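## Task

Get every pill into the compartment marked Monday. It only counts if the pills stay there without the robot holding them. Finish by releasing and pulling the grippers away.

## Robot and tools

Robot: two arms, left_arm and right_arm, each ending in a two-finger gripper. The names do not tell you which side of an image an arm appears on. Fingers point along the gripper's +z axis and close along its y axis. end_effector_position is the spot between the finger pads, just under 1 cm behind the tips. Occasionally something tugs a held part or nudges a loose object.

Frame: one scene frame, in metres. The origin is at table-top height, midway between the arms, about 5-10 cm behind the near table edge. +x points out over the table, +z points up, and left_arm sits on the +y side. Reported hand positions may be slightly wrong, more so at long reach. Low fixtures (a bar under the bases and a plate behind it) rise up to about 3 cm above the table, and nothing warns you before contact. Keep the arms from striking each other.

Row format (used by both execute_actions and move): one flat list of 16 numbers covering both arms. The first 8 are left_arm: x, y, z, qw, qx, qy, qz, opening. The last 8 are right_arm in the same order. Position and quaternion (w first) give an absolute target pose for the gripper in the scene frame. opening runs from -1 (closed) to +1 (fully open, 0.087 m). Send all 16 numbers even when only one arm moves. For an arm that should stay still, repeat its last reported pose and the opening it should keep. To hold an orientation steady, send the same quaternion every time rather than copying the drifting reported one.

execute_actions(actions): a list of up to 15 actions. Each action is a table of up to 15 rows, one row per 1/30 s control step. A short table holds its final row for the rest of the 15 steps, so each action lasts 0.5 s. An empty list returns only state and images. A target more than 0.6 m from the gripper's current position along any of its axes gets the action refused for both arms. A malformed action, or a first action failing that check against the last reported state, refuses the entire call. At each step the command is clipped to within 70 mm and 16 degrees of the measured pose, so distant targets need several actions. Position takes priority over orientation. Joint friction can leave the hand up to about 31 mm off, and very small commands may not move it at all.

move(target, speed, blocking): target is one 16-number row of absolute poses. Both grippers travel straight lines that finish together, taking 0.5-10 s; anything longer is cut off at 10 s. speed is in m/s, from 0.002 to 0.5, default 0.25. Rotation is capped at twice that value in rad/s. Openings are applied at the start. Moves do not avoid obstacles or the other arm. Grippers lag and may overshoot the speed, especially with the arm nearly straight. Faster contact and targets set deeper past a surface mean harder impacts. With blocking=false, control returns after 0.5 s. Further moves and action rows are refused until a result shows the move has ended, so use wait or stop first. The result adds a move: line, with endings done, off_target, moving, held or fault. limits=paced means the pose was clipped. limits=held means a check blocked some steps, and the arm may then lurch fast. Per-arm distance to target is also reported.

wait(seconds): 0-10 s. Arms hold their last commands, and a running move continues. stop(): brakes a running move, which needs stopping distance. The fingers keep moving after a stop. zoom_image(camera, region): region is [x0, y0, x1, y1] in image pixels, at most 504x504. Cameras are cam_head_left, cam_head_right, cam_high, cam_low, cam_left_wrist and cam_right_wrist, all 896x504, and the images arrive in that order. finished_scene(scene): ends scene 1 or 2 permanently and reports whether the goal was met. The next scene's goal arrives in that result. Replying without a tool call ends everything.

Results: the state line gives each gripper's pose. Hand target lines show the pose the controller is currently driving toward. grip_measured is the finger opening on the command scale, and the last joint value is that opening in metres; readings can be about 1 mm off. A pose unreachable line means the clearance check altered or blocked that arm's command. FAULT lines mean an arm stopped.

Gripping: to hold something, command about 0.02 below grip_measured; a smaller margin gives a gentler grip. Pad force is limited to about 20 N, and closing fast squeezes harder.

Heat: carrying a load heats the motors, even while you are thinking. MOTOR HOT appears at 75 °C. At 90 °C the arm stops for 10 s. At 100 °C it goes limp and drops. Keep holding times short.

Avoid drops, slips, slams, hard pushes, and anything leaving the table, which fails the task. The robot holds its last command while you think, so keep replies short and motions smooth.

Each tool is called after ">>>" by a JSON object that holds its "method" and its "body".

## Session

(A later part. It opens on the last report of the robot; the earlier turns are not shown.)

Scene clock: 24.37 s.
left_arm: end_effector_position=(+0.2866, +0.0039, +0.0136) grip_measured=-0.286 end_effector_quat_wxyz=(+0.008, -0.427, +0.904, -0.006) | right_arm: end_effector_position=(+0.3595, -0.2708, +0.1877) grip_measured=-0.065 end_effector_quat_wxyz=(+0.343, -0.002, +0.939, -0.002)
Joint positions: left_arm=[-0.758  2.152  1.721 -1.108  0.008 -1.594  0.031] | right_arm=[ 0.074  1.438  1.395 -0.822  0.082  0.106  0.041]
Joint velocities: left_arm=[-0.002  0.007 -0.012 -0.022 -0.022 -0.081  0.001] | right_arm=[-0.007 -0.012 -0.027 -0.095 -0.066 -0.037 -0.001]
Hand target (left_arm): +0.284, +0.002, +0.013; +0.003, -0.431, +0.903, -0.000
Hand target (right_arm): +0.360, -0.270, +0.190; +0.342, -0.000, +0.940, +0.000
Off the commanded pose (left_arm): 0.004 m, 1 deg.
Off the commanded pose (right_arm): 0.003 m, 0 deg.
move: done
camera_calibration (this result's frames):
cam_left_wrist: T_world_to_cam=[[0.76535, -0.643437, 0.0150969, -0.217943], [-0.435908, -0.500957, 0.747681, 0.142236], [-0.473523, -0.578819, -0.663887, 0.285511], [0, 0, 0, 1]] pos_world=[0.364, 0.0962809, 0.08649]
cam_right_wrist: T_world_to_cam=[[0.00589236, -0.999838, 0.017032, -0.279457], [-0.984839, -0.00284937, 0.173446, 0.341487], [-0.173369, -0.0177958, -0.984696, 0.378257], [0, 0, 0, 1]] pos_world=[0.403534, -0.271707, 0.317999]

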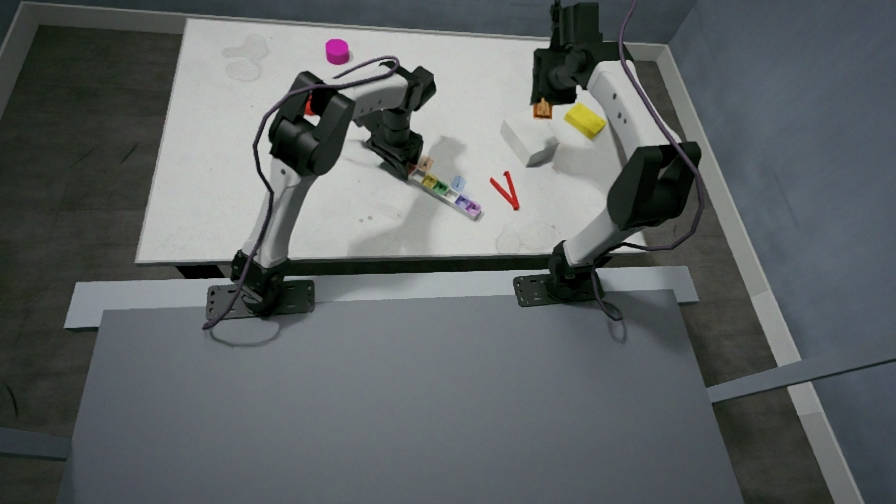

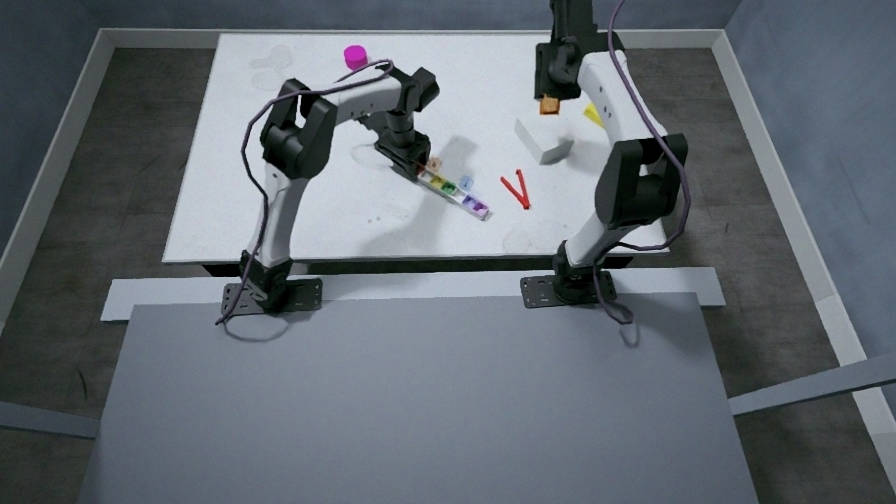

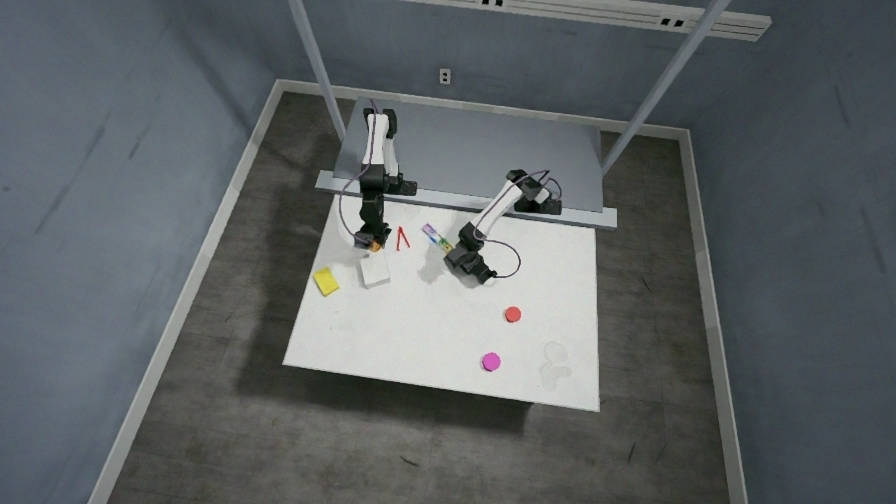

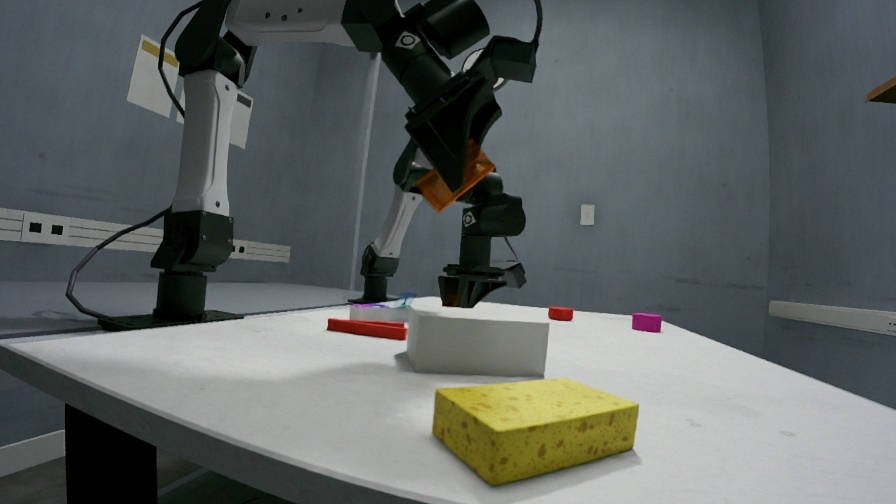

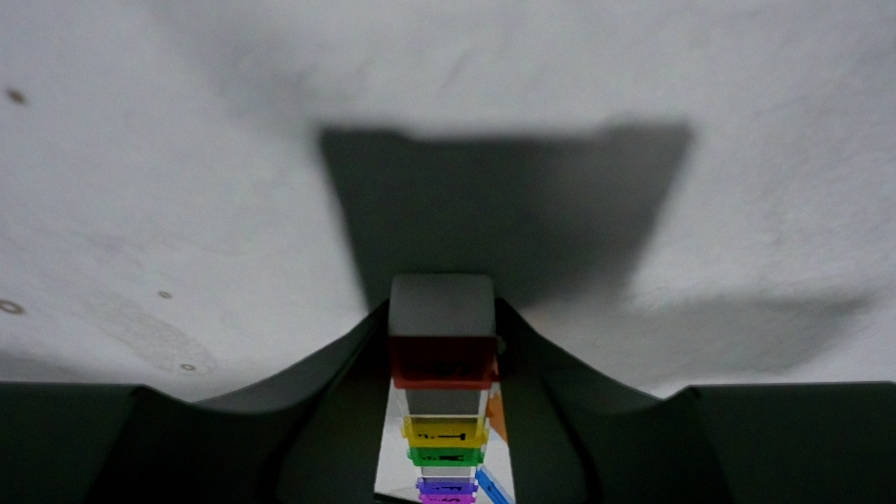

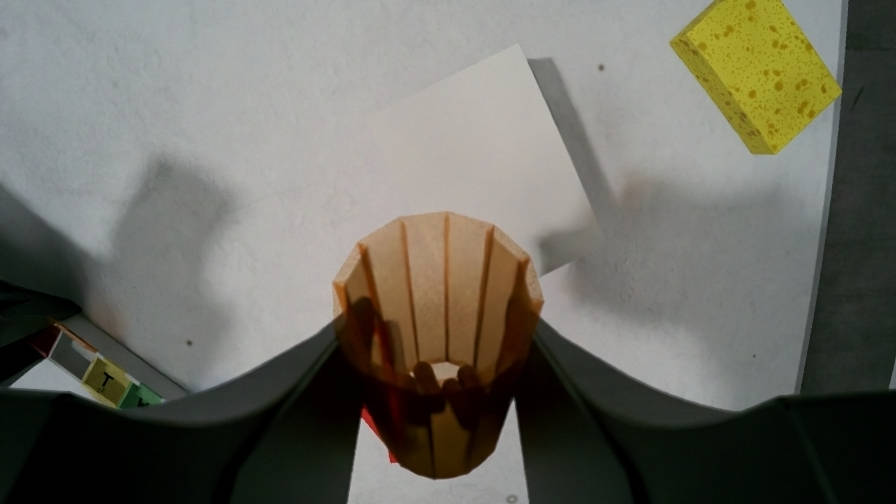

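>>> {"method": "move", "body": {"target": [0.285,0.0,0.012,0,-0.431,0.903,0,1,0.36,-0.27,0.19,0.342,0,0.94,0,-0.11]}}

>>> {"method": "move", "body": {"target": [0.40,0.15,0.13,0,-0.431,0.903,0,1,0.26,-0.08,0.16,0.123,0.331,0.934,-0.044,-0.11], "speed": 0.15}}

Scene clock: 29.57 s.
left_arm: end_effector_position=(+0.2884, +0.0019, +0.0141) grip_measured=+0.977 end_effector_quat_wxyz=(+0.007, -0.429, +0.903, -0.007) | right_arm: end_effector_position=(+0.3595, -0.2708, +0.1877) grip_measured=-0.065 end_effector_quat_wxyz=(+0.343, -0.002, +0.939, -0.002)
Joint positions: left_arm=[-0.758  2.159  1.735 -1.112  0.01  -1.597  0.086] | right_arm=[ 0.074  1.438  1.395 -0.822  0.082  0.106  0.041]
Joint velocities: left_arm=[-0.007  0.012 -0.012 -0.066 -0.007  0.007  0.001] | right_arm=[-0.002  0.002 -0.002 -0.007  0.022 -0.037 -0.001]
Hand target (left_arm): +0.285, +0.000, +0.012; +0.000, -0.431, +0.902, -0.000
Hand target (right_arm): +0.360, -0.270, +0.190; +0.342, -0.000, +0.940, +0.000
Off the commanded pose (left_arm): 0.004 m, 1 deg.
Off the commanded pose (right_arm): 0.003 m, 0 deg.
move: done
camera_calibration (this result's frames):
cam_left_wrist: T_world_to_cam=[[0.767254, -0.641107, 0.0173846, -0.221199], [-0.434772, -0.50001, 0.748974, 0.141327], [-0.47148, -0.582212, -0.662371, 0.284913], [0, 0, 0, 1]] pos_world=[0.365492, 0.0947325, 0.0867135]
cam_right_wrist: T_world_to_cam=[[0.00589236, -0.999838, 0.017032, -0.279457], [-0.984839, -0.00284937, 0.173446, 0.341487], [-0.173369, -0.0177958, -0.984696, 0.378257], [0, 0, 0, 1]] pos_world=[0.403534, -0.271707, 0.317999]

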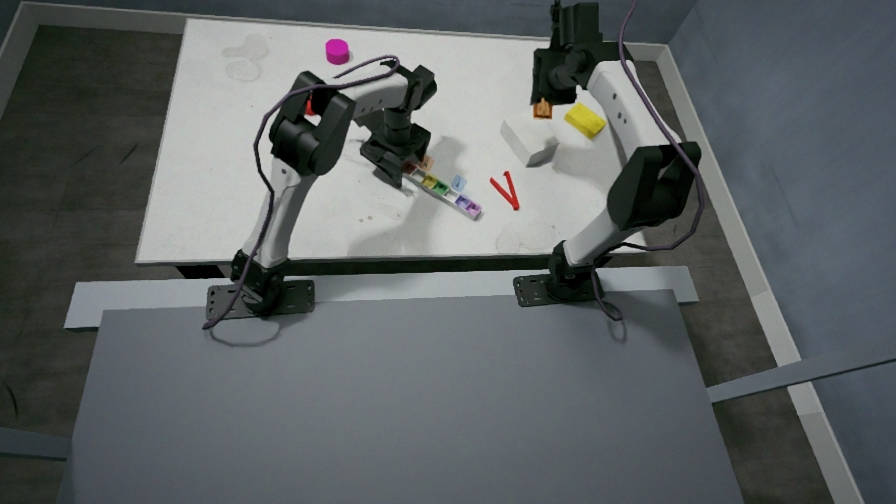

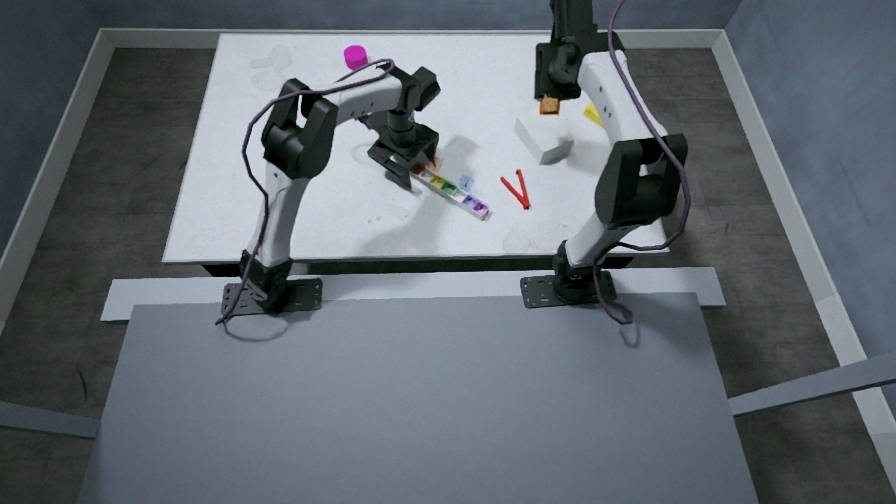

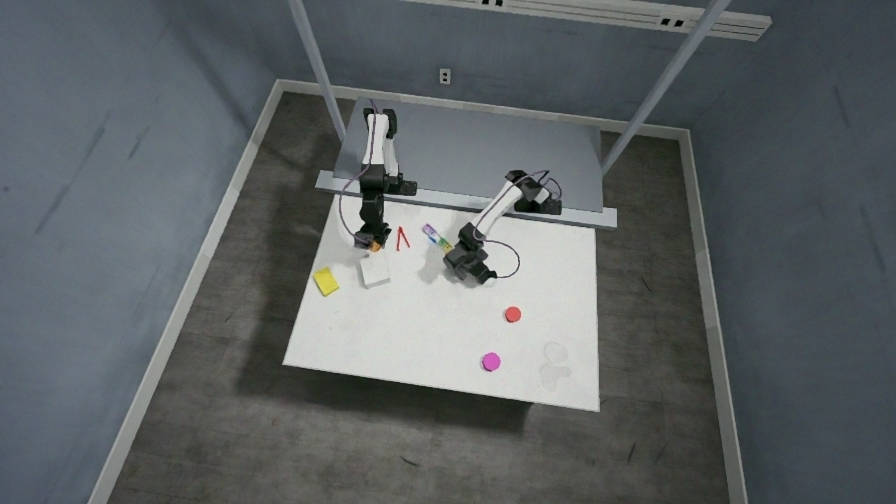

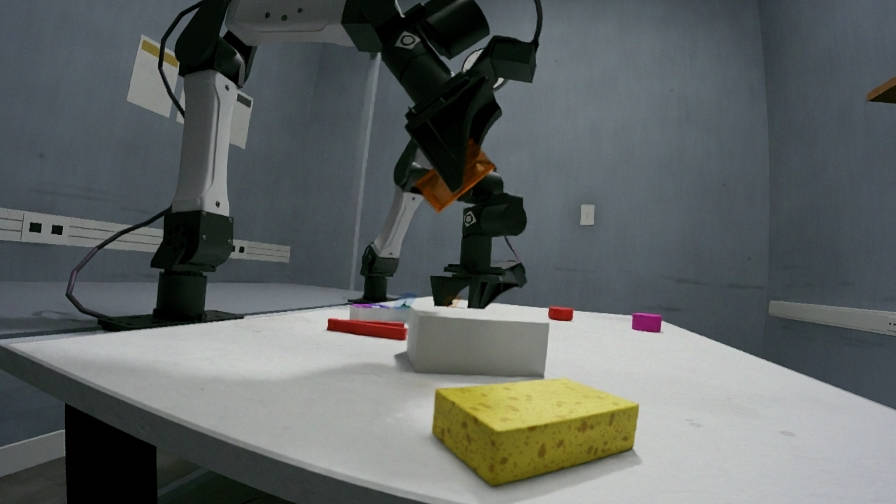

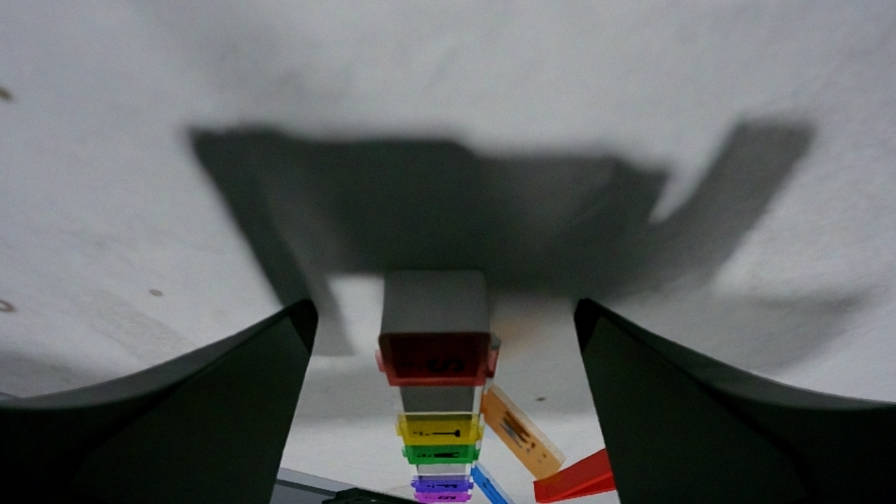

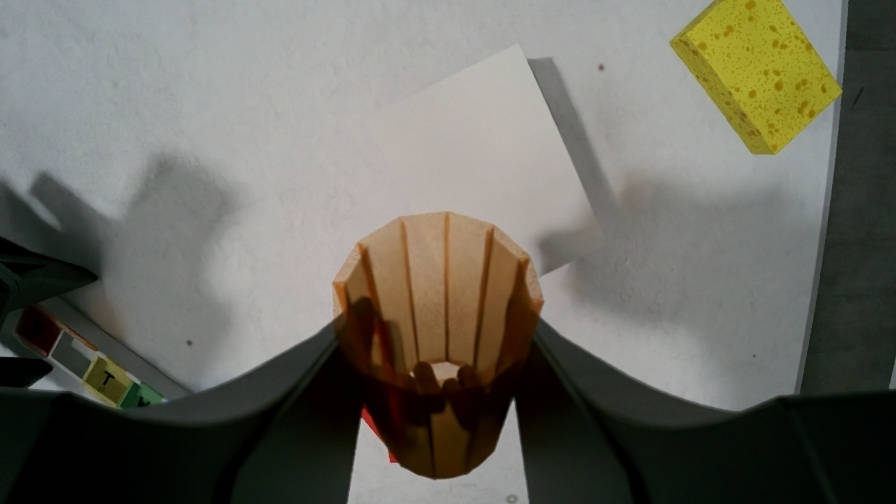

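Scene clock: 32.80 s.
left_arm: end_effector_position=(+0.4012, +0.1432, +0.1253) grip_measured=+0.977 end_effector_quat_wxyz=(+0.028, -0.434, +0.900, -0.029) | right_arm: end_effector_position=(+0.2583, -0.0852, +0.1605) grip_measured=-0.065 end_effector_quat_wxyz=(+0.126, +0.330, +0.935, -0.038)
Joint positions: left_arm=[-0.335  2.276  2.358 -1.566  0.028 -1.189  0.086] | right_arm=[ 0.666  1.839  1.872 -1.533  0.255  1.4    0.041]
Joint velocities: left_arm=[ 0.007  0.002 -0.002 -0.007  0.007  0.022 -0.002] | right_arm=[ 0.002 -0.007 -0.032 -0.037  0.007 -0.037  0.   ]
Hand target (left_arm): +0.400, +0.146, +0.130; +0.026, -0.434, +0.900, -0.032
Hand target (right_arm): +0.258, -0.082, +0.160; +0.121, +0.331, +0.935, -0.041
Off the commanded pose (left_arm): 0.008 m, 5 deg.
Off the commanded pose (right_arm): 0.005 m, 1 deg.
joint sent to its limit (left arm) — the command would take joint 4 (wrist pitch) past its lower limit, so that joint was sent only as far as its limit.
move: off_target (left_arm)
camera_calibration (this result's frames):
cam_left_wrist: T_world_to_cam=[[0.772822, -0.630219, 0.074635, -0.230008], [-0.470019, -0.489381, 0.734567, 0.192195], [-0.426413, -0.602769, -0.674419, 0.480382], [0, 0, 0, 1]] pos_world=[0.472931, 0.23866, 0.199965]
cam_right_wrist: T_world_to_cam=[[-0.619763, -0.784784, -0.00270539, 0.0903435], [-0.643674, 0.506347, 0.573843, 0.137994], [-0.448973, 0.357388, -0.818961, 0.413846], [0, 0, 0, 1]] pos_world=[0.33062, -0.146876, 0.259982]

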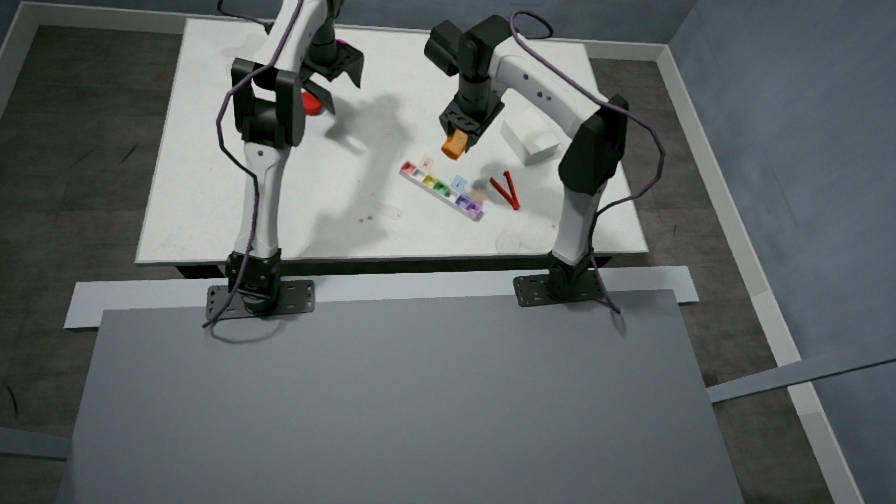

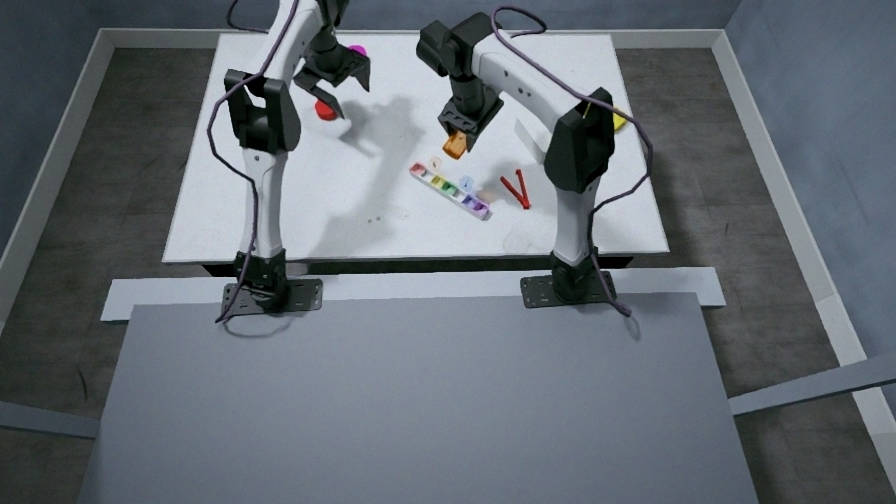

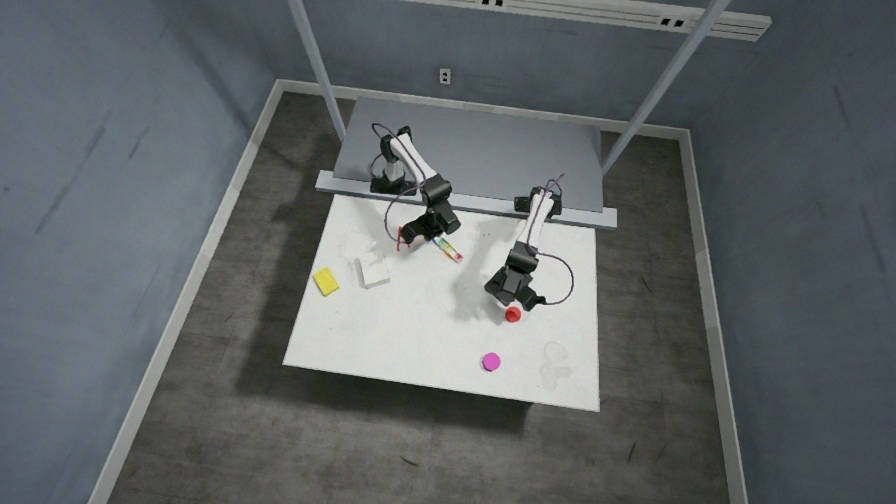

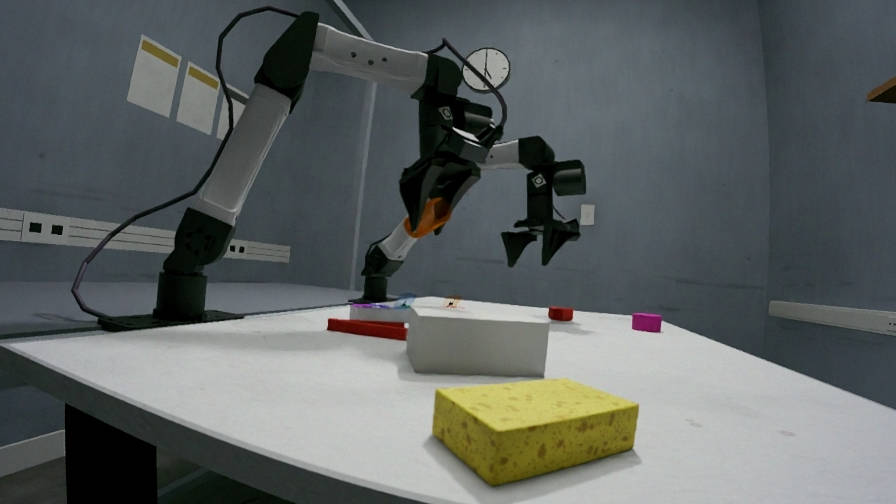

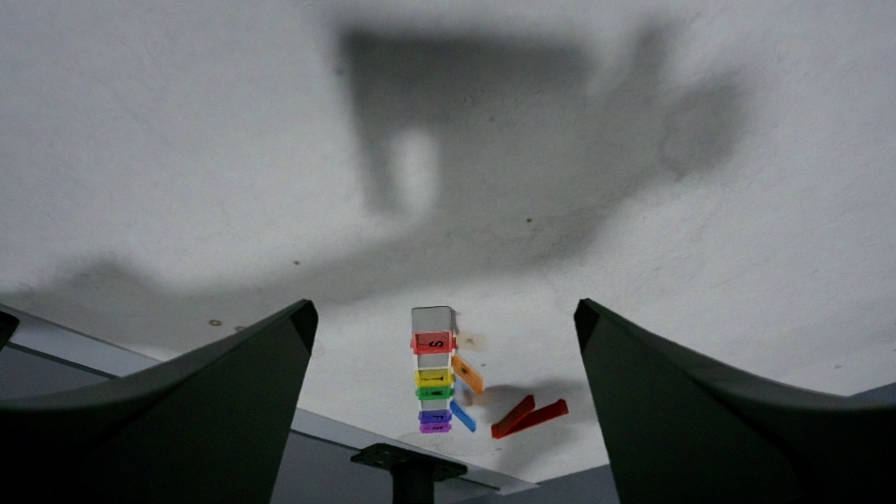

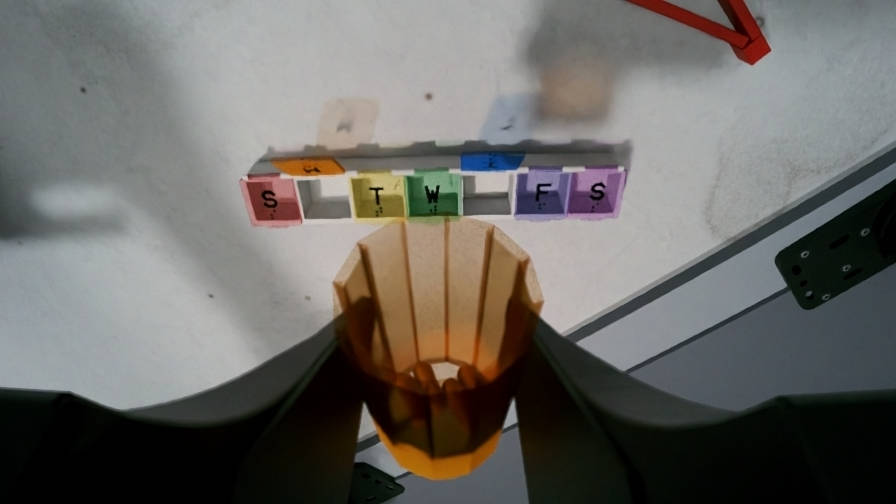

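>>> {"method": "move", "body": {"target": [0.40,0.144,0.125,0.028,-0.434,0.9,-0.029,1,0.235,0.013,0.075,0.123,0.331,0.934,-0.044,-0.11], "speed": 0.1}}

Scene clock: 35.43 s.
left_arm: end_effector_position=(+0.4010, +0.1432, +0.1253) grip_measured=+0.977 end_effector_quat_wxyz=(+0.028, -0.434, +0.900, -0.029) | right_arm: end_effector_position=(+0.2320, +0.0079, +0.0763) grip_measured=-0.065 end_effector_quat_wxyz=(+0.119, +0.329, +0.936, -0.049)
Joint positions: left_arm=[-0.335  2.276  2.358 -1.567  0.028 -1.188  0.086] | right_arm=[ 0.888  2.064  1.852 -1.373  0.256  1.629  0.041]
Joint velocities: left_arm=[ 0.007 -0.002  0.012 -0.007  0.007  0.022 -0.001] | right_arm=[ 0.007  0.012 -0.017 -0.022 -0.037  0.051  0.001]
Hand target (left_arm): +0.400, +0.144, +0.125; +0.028, -0.434, +0.900, -0.029
Hand target (right_arm): +0.235, +0.013, +0.076; +0.122, +0.331, +0.935, -0.044
Off the commanded pose (left_arm): 0.001 m, 0 deg.
Off the commanded pose (right_arm): 0.006 m, 1 deg.
move: done
camera_calibration (this result's frames):
cam_left_wrist: T_world_to_cam=[[0.772362, -0.630809, 0.0744108, -0.229617], [-0.47007, -0.488867, 0.734876, 0.192022], [-0.427189, -0.602569, -0.674107, 0.480564], [0, 0, 0, 1]] pos_world=[0.472904, 0.238602, 0.199925]
cam_right_wrist: T_world_to_cam=[[-0.620318, -0.783997, 0.0235454, 0.144972], [-0.630736, 0.516449, 0.579182, 0.118745], [-0.466237, 0.344427, -0.814858, 0.303554], [0, 0, 0, 1]] pos_world=[0.306354, -0.0522203, 0.175165]

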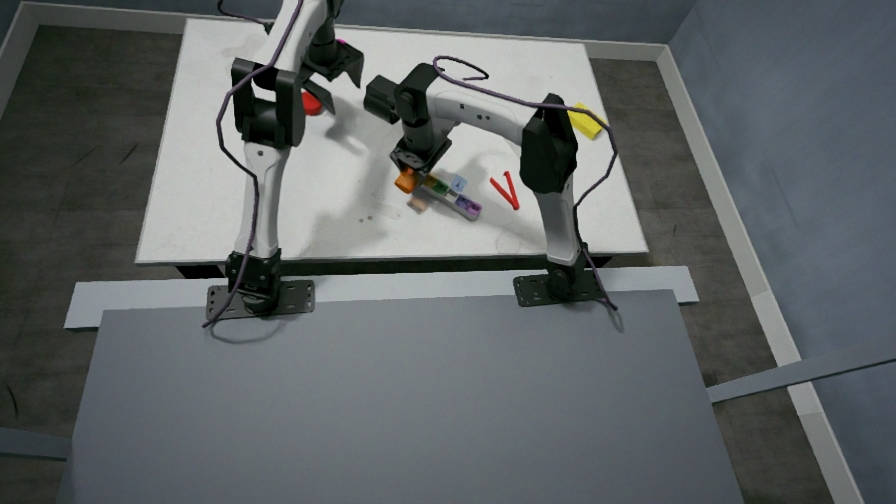

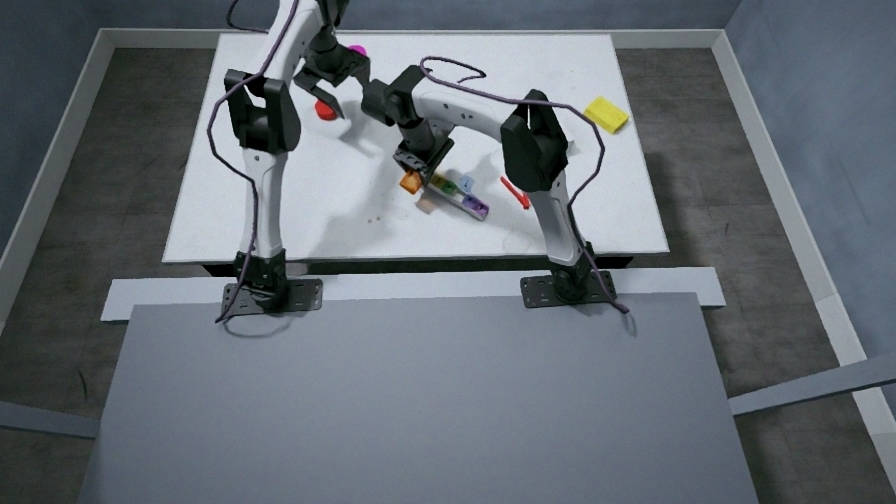

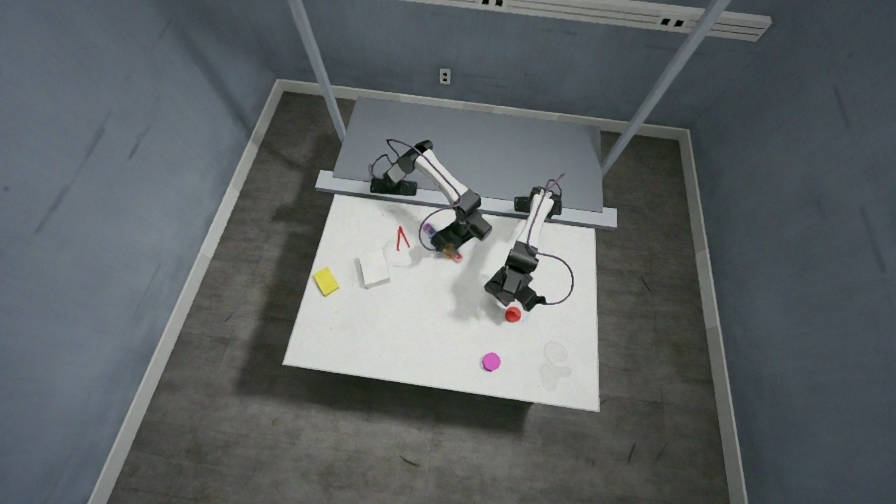

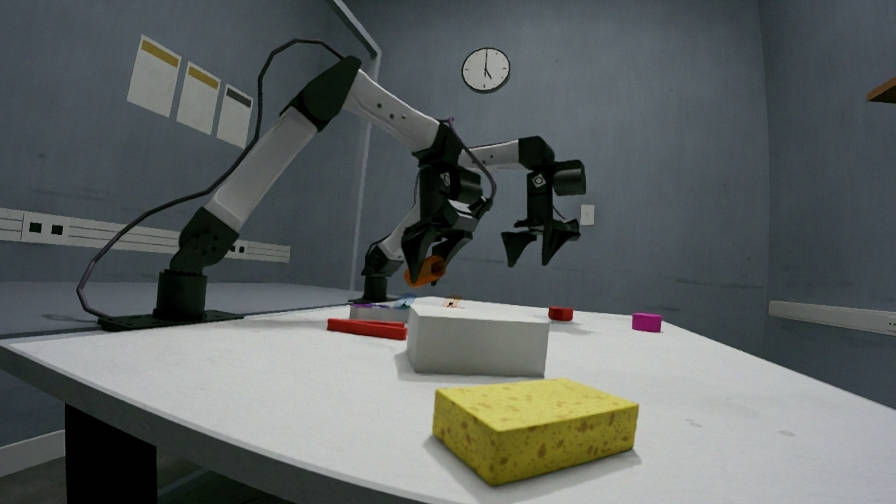

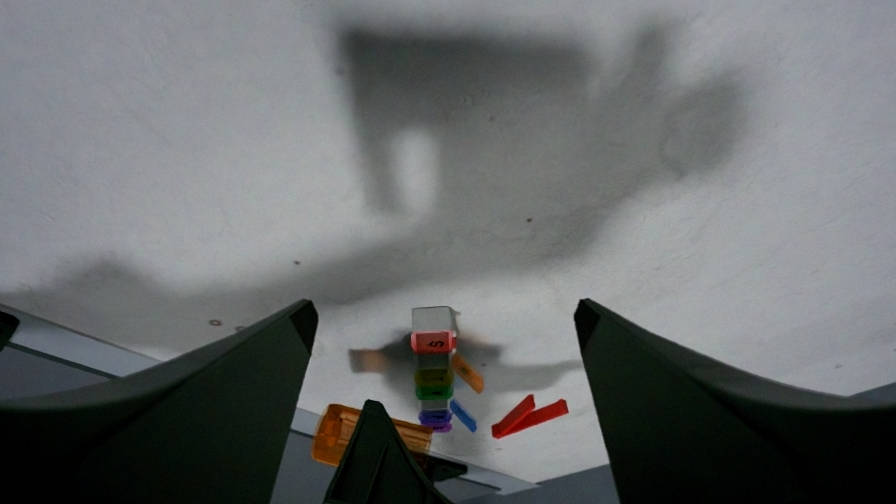

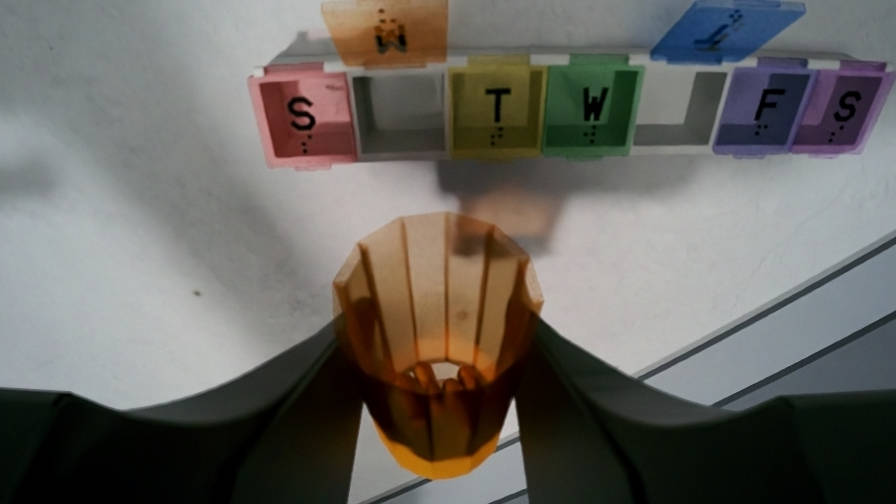

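Need +12 mm along axis, a few mm forward.

>>> {"method": "move", "body": {"target": [0.40,0.144,0.125,0.028,-0.434,0.9,-0.029,1,0.246,0.020,0.054,0,0.334,0.943,0,-0.11], "speed": 0.05}}

>>> {"method": "zoom_image", "body": {"camera": "cam_left_wrist", "region": [290,280,590,500]}}

Scene clock: 40.50 s.
left_arm: end_effector_position=(+0.4010, +0.1432, +0.1253) grip_measured=+0.977 end_effector_quat_wxyz=(+0.028, -0.434, +0.900, -0.029) | right_arm: end_effector_position=(+0.2463, +0.0225, +0.0638) grip_measured=-0.065 end_effector_quat_wxyz=(+0.010, +0.334, +0.943, +0.009)
Joint positions: left_arm=[-0.335  2.276  2.358 -1.567  0.028 -1.188  0.086] | right_arm=[ 0.774  2.108  1.852 -1.277  0.009  1.516  0.041]
Joint velocities: left_arm=[ 0.002 -0.022 -0.007 -0.037 -0.081 -0.066 -0.001] | right_arm=[-0.002 -0.017  0.007  0.007  0.037 -0.022  0.   ]
Hand target (left_arm): +0.400, +0.144, +0.125; +0.028, -0.434, +0.900, -0.029
Hand target (right_arm): +0.246, +0.020, +0.054; +0.001, +0.334, +0.943, +0.000
Off the commanded pose (left_arm): 0.001 m, 0 deg.
Off the commanded pose (right_arm): 0.010 m, 1 deg.
move: done
camera_calibration (this result's frames):
cam_left_wrist: T_world_to_cam=[[0.772362, -0.630809, 0.0744108, -0.229617], [-0.47007, -0.488867, 0.734876, 0.192022], [-0.427189, -0.602569, -0.674107, 0.480564], [0, 0, 0, 1]] pos_world=[0.472904, 0.238602, 0.199925]
cam_right_wrist: T_world_to_cam=[[-0.620842, -0.783778, -0.0156924, 0.168251], [-0.517011, 0.394321, 0.759744, 0.0907339], [-0.589283, 0.479795, -0.650033, 0.311767], [0, 0, 0, 1]] pos_world=[0.335087, -0.0534909, 0.136364]

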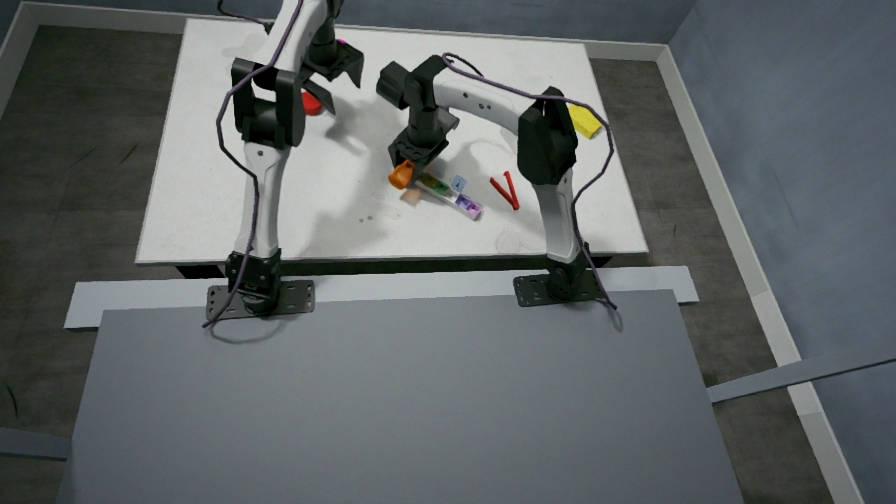

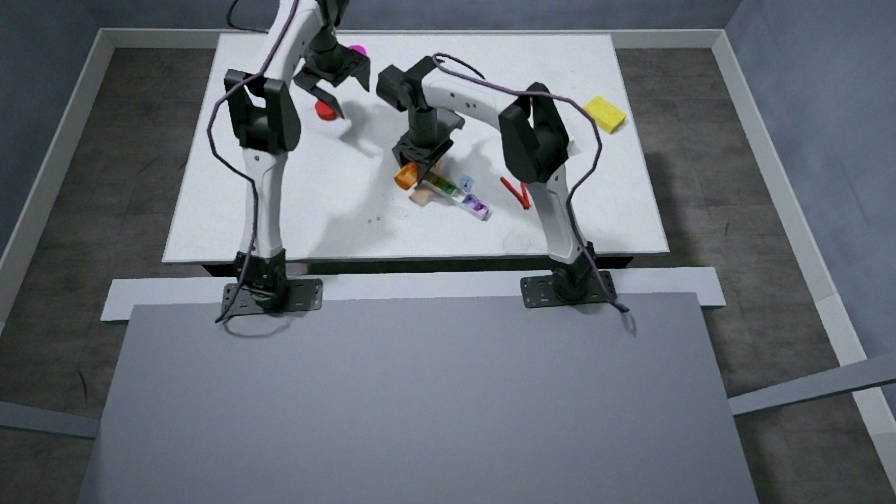

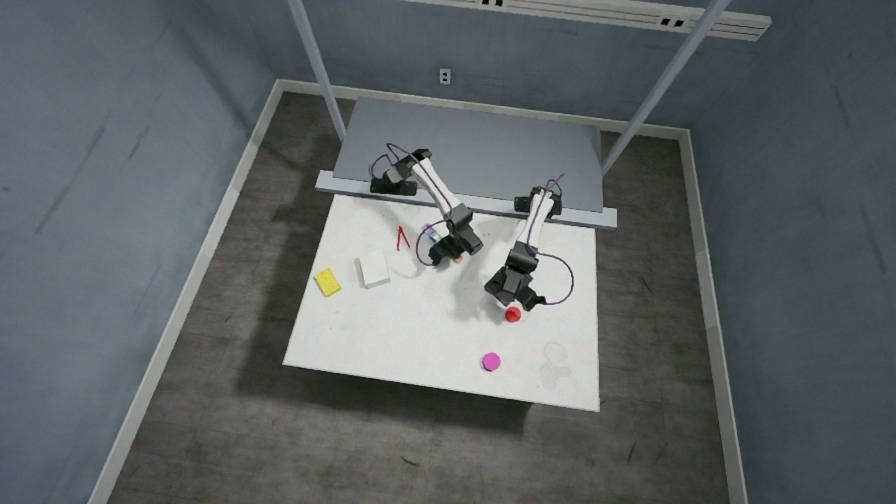

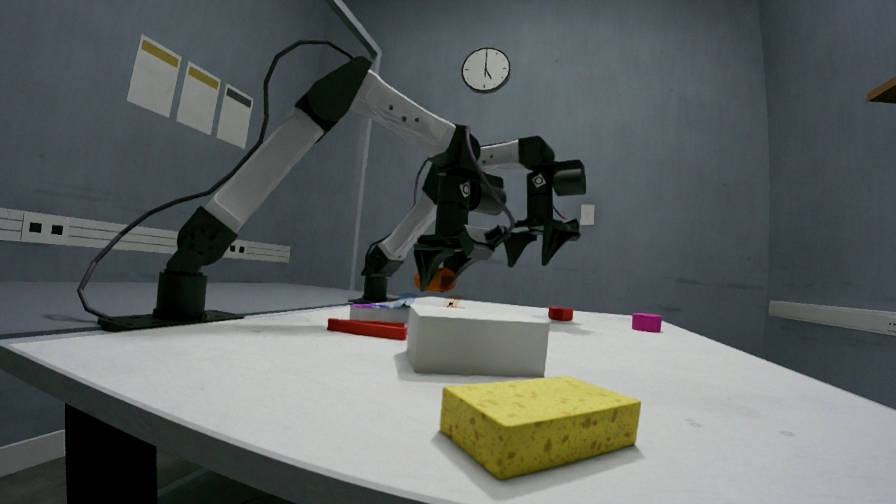

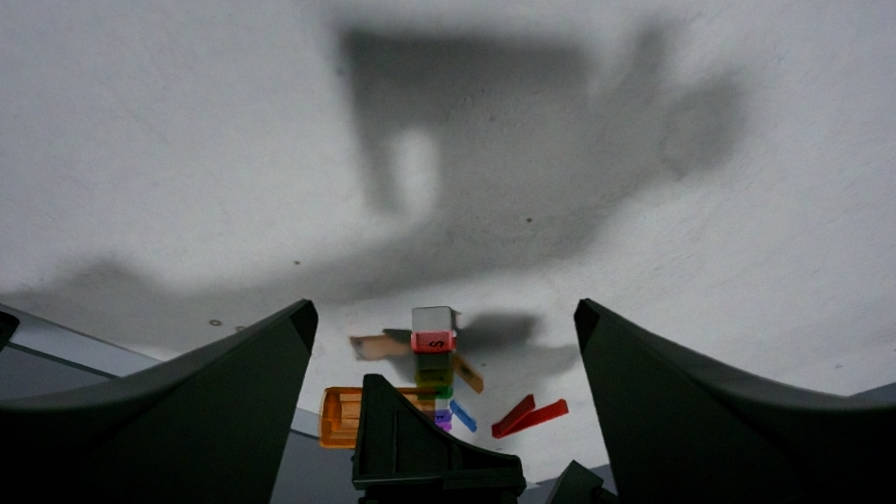

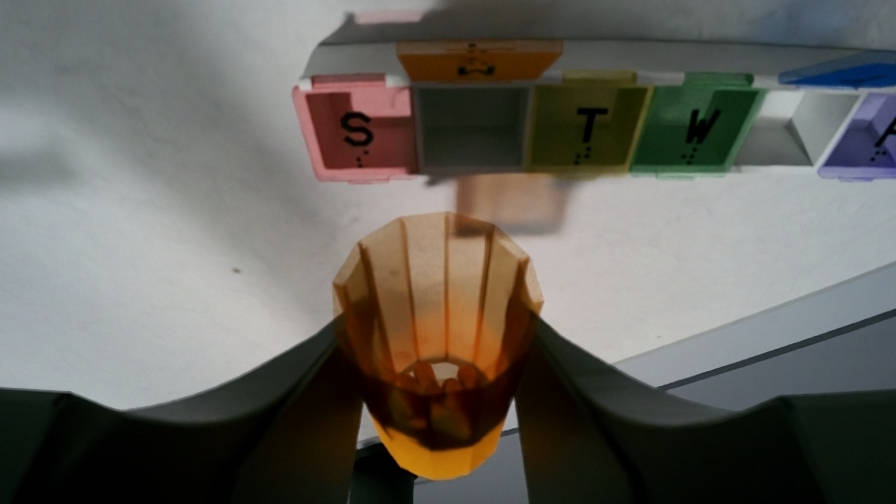

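Region (290, 280, 590, 500) of cam_left_wrist's 896x504 image, scaled by 1.680, with more detail than that image has; it fills the top 370 rows of this view, and the rest is white.

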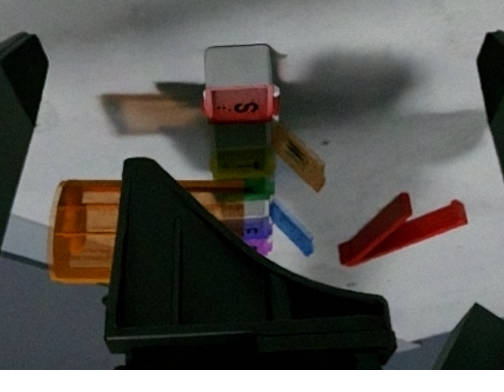

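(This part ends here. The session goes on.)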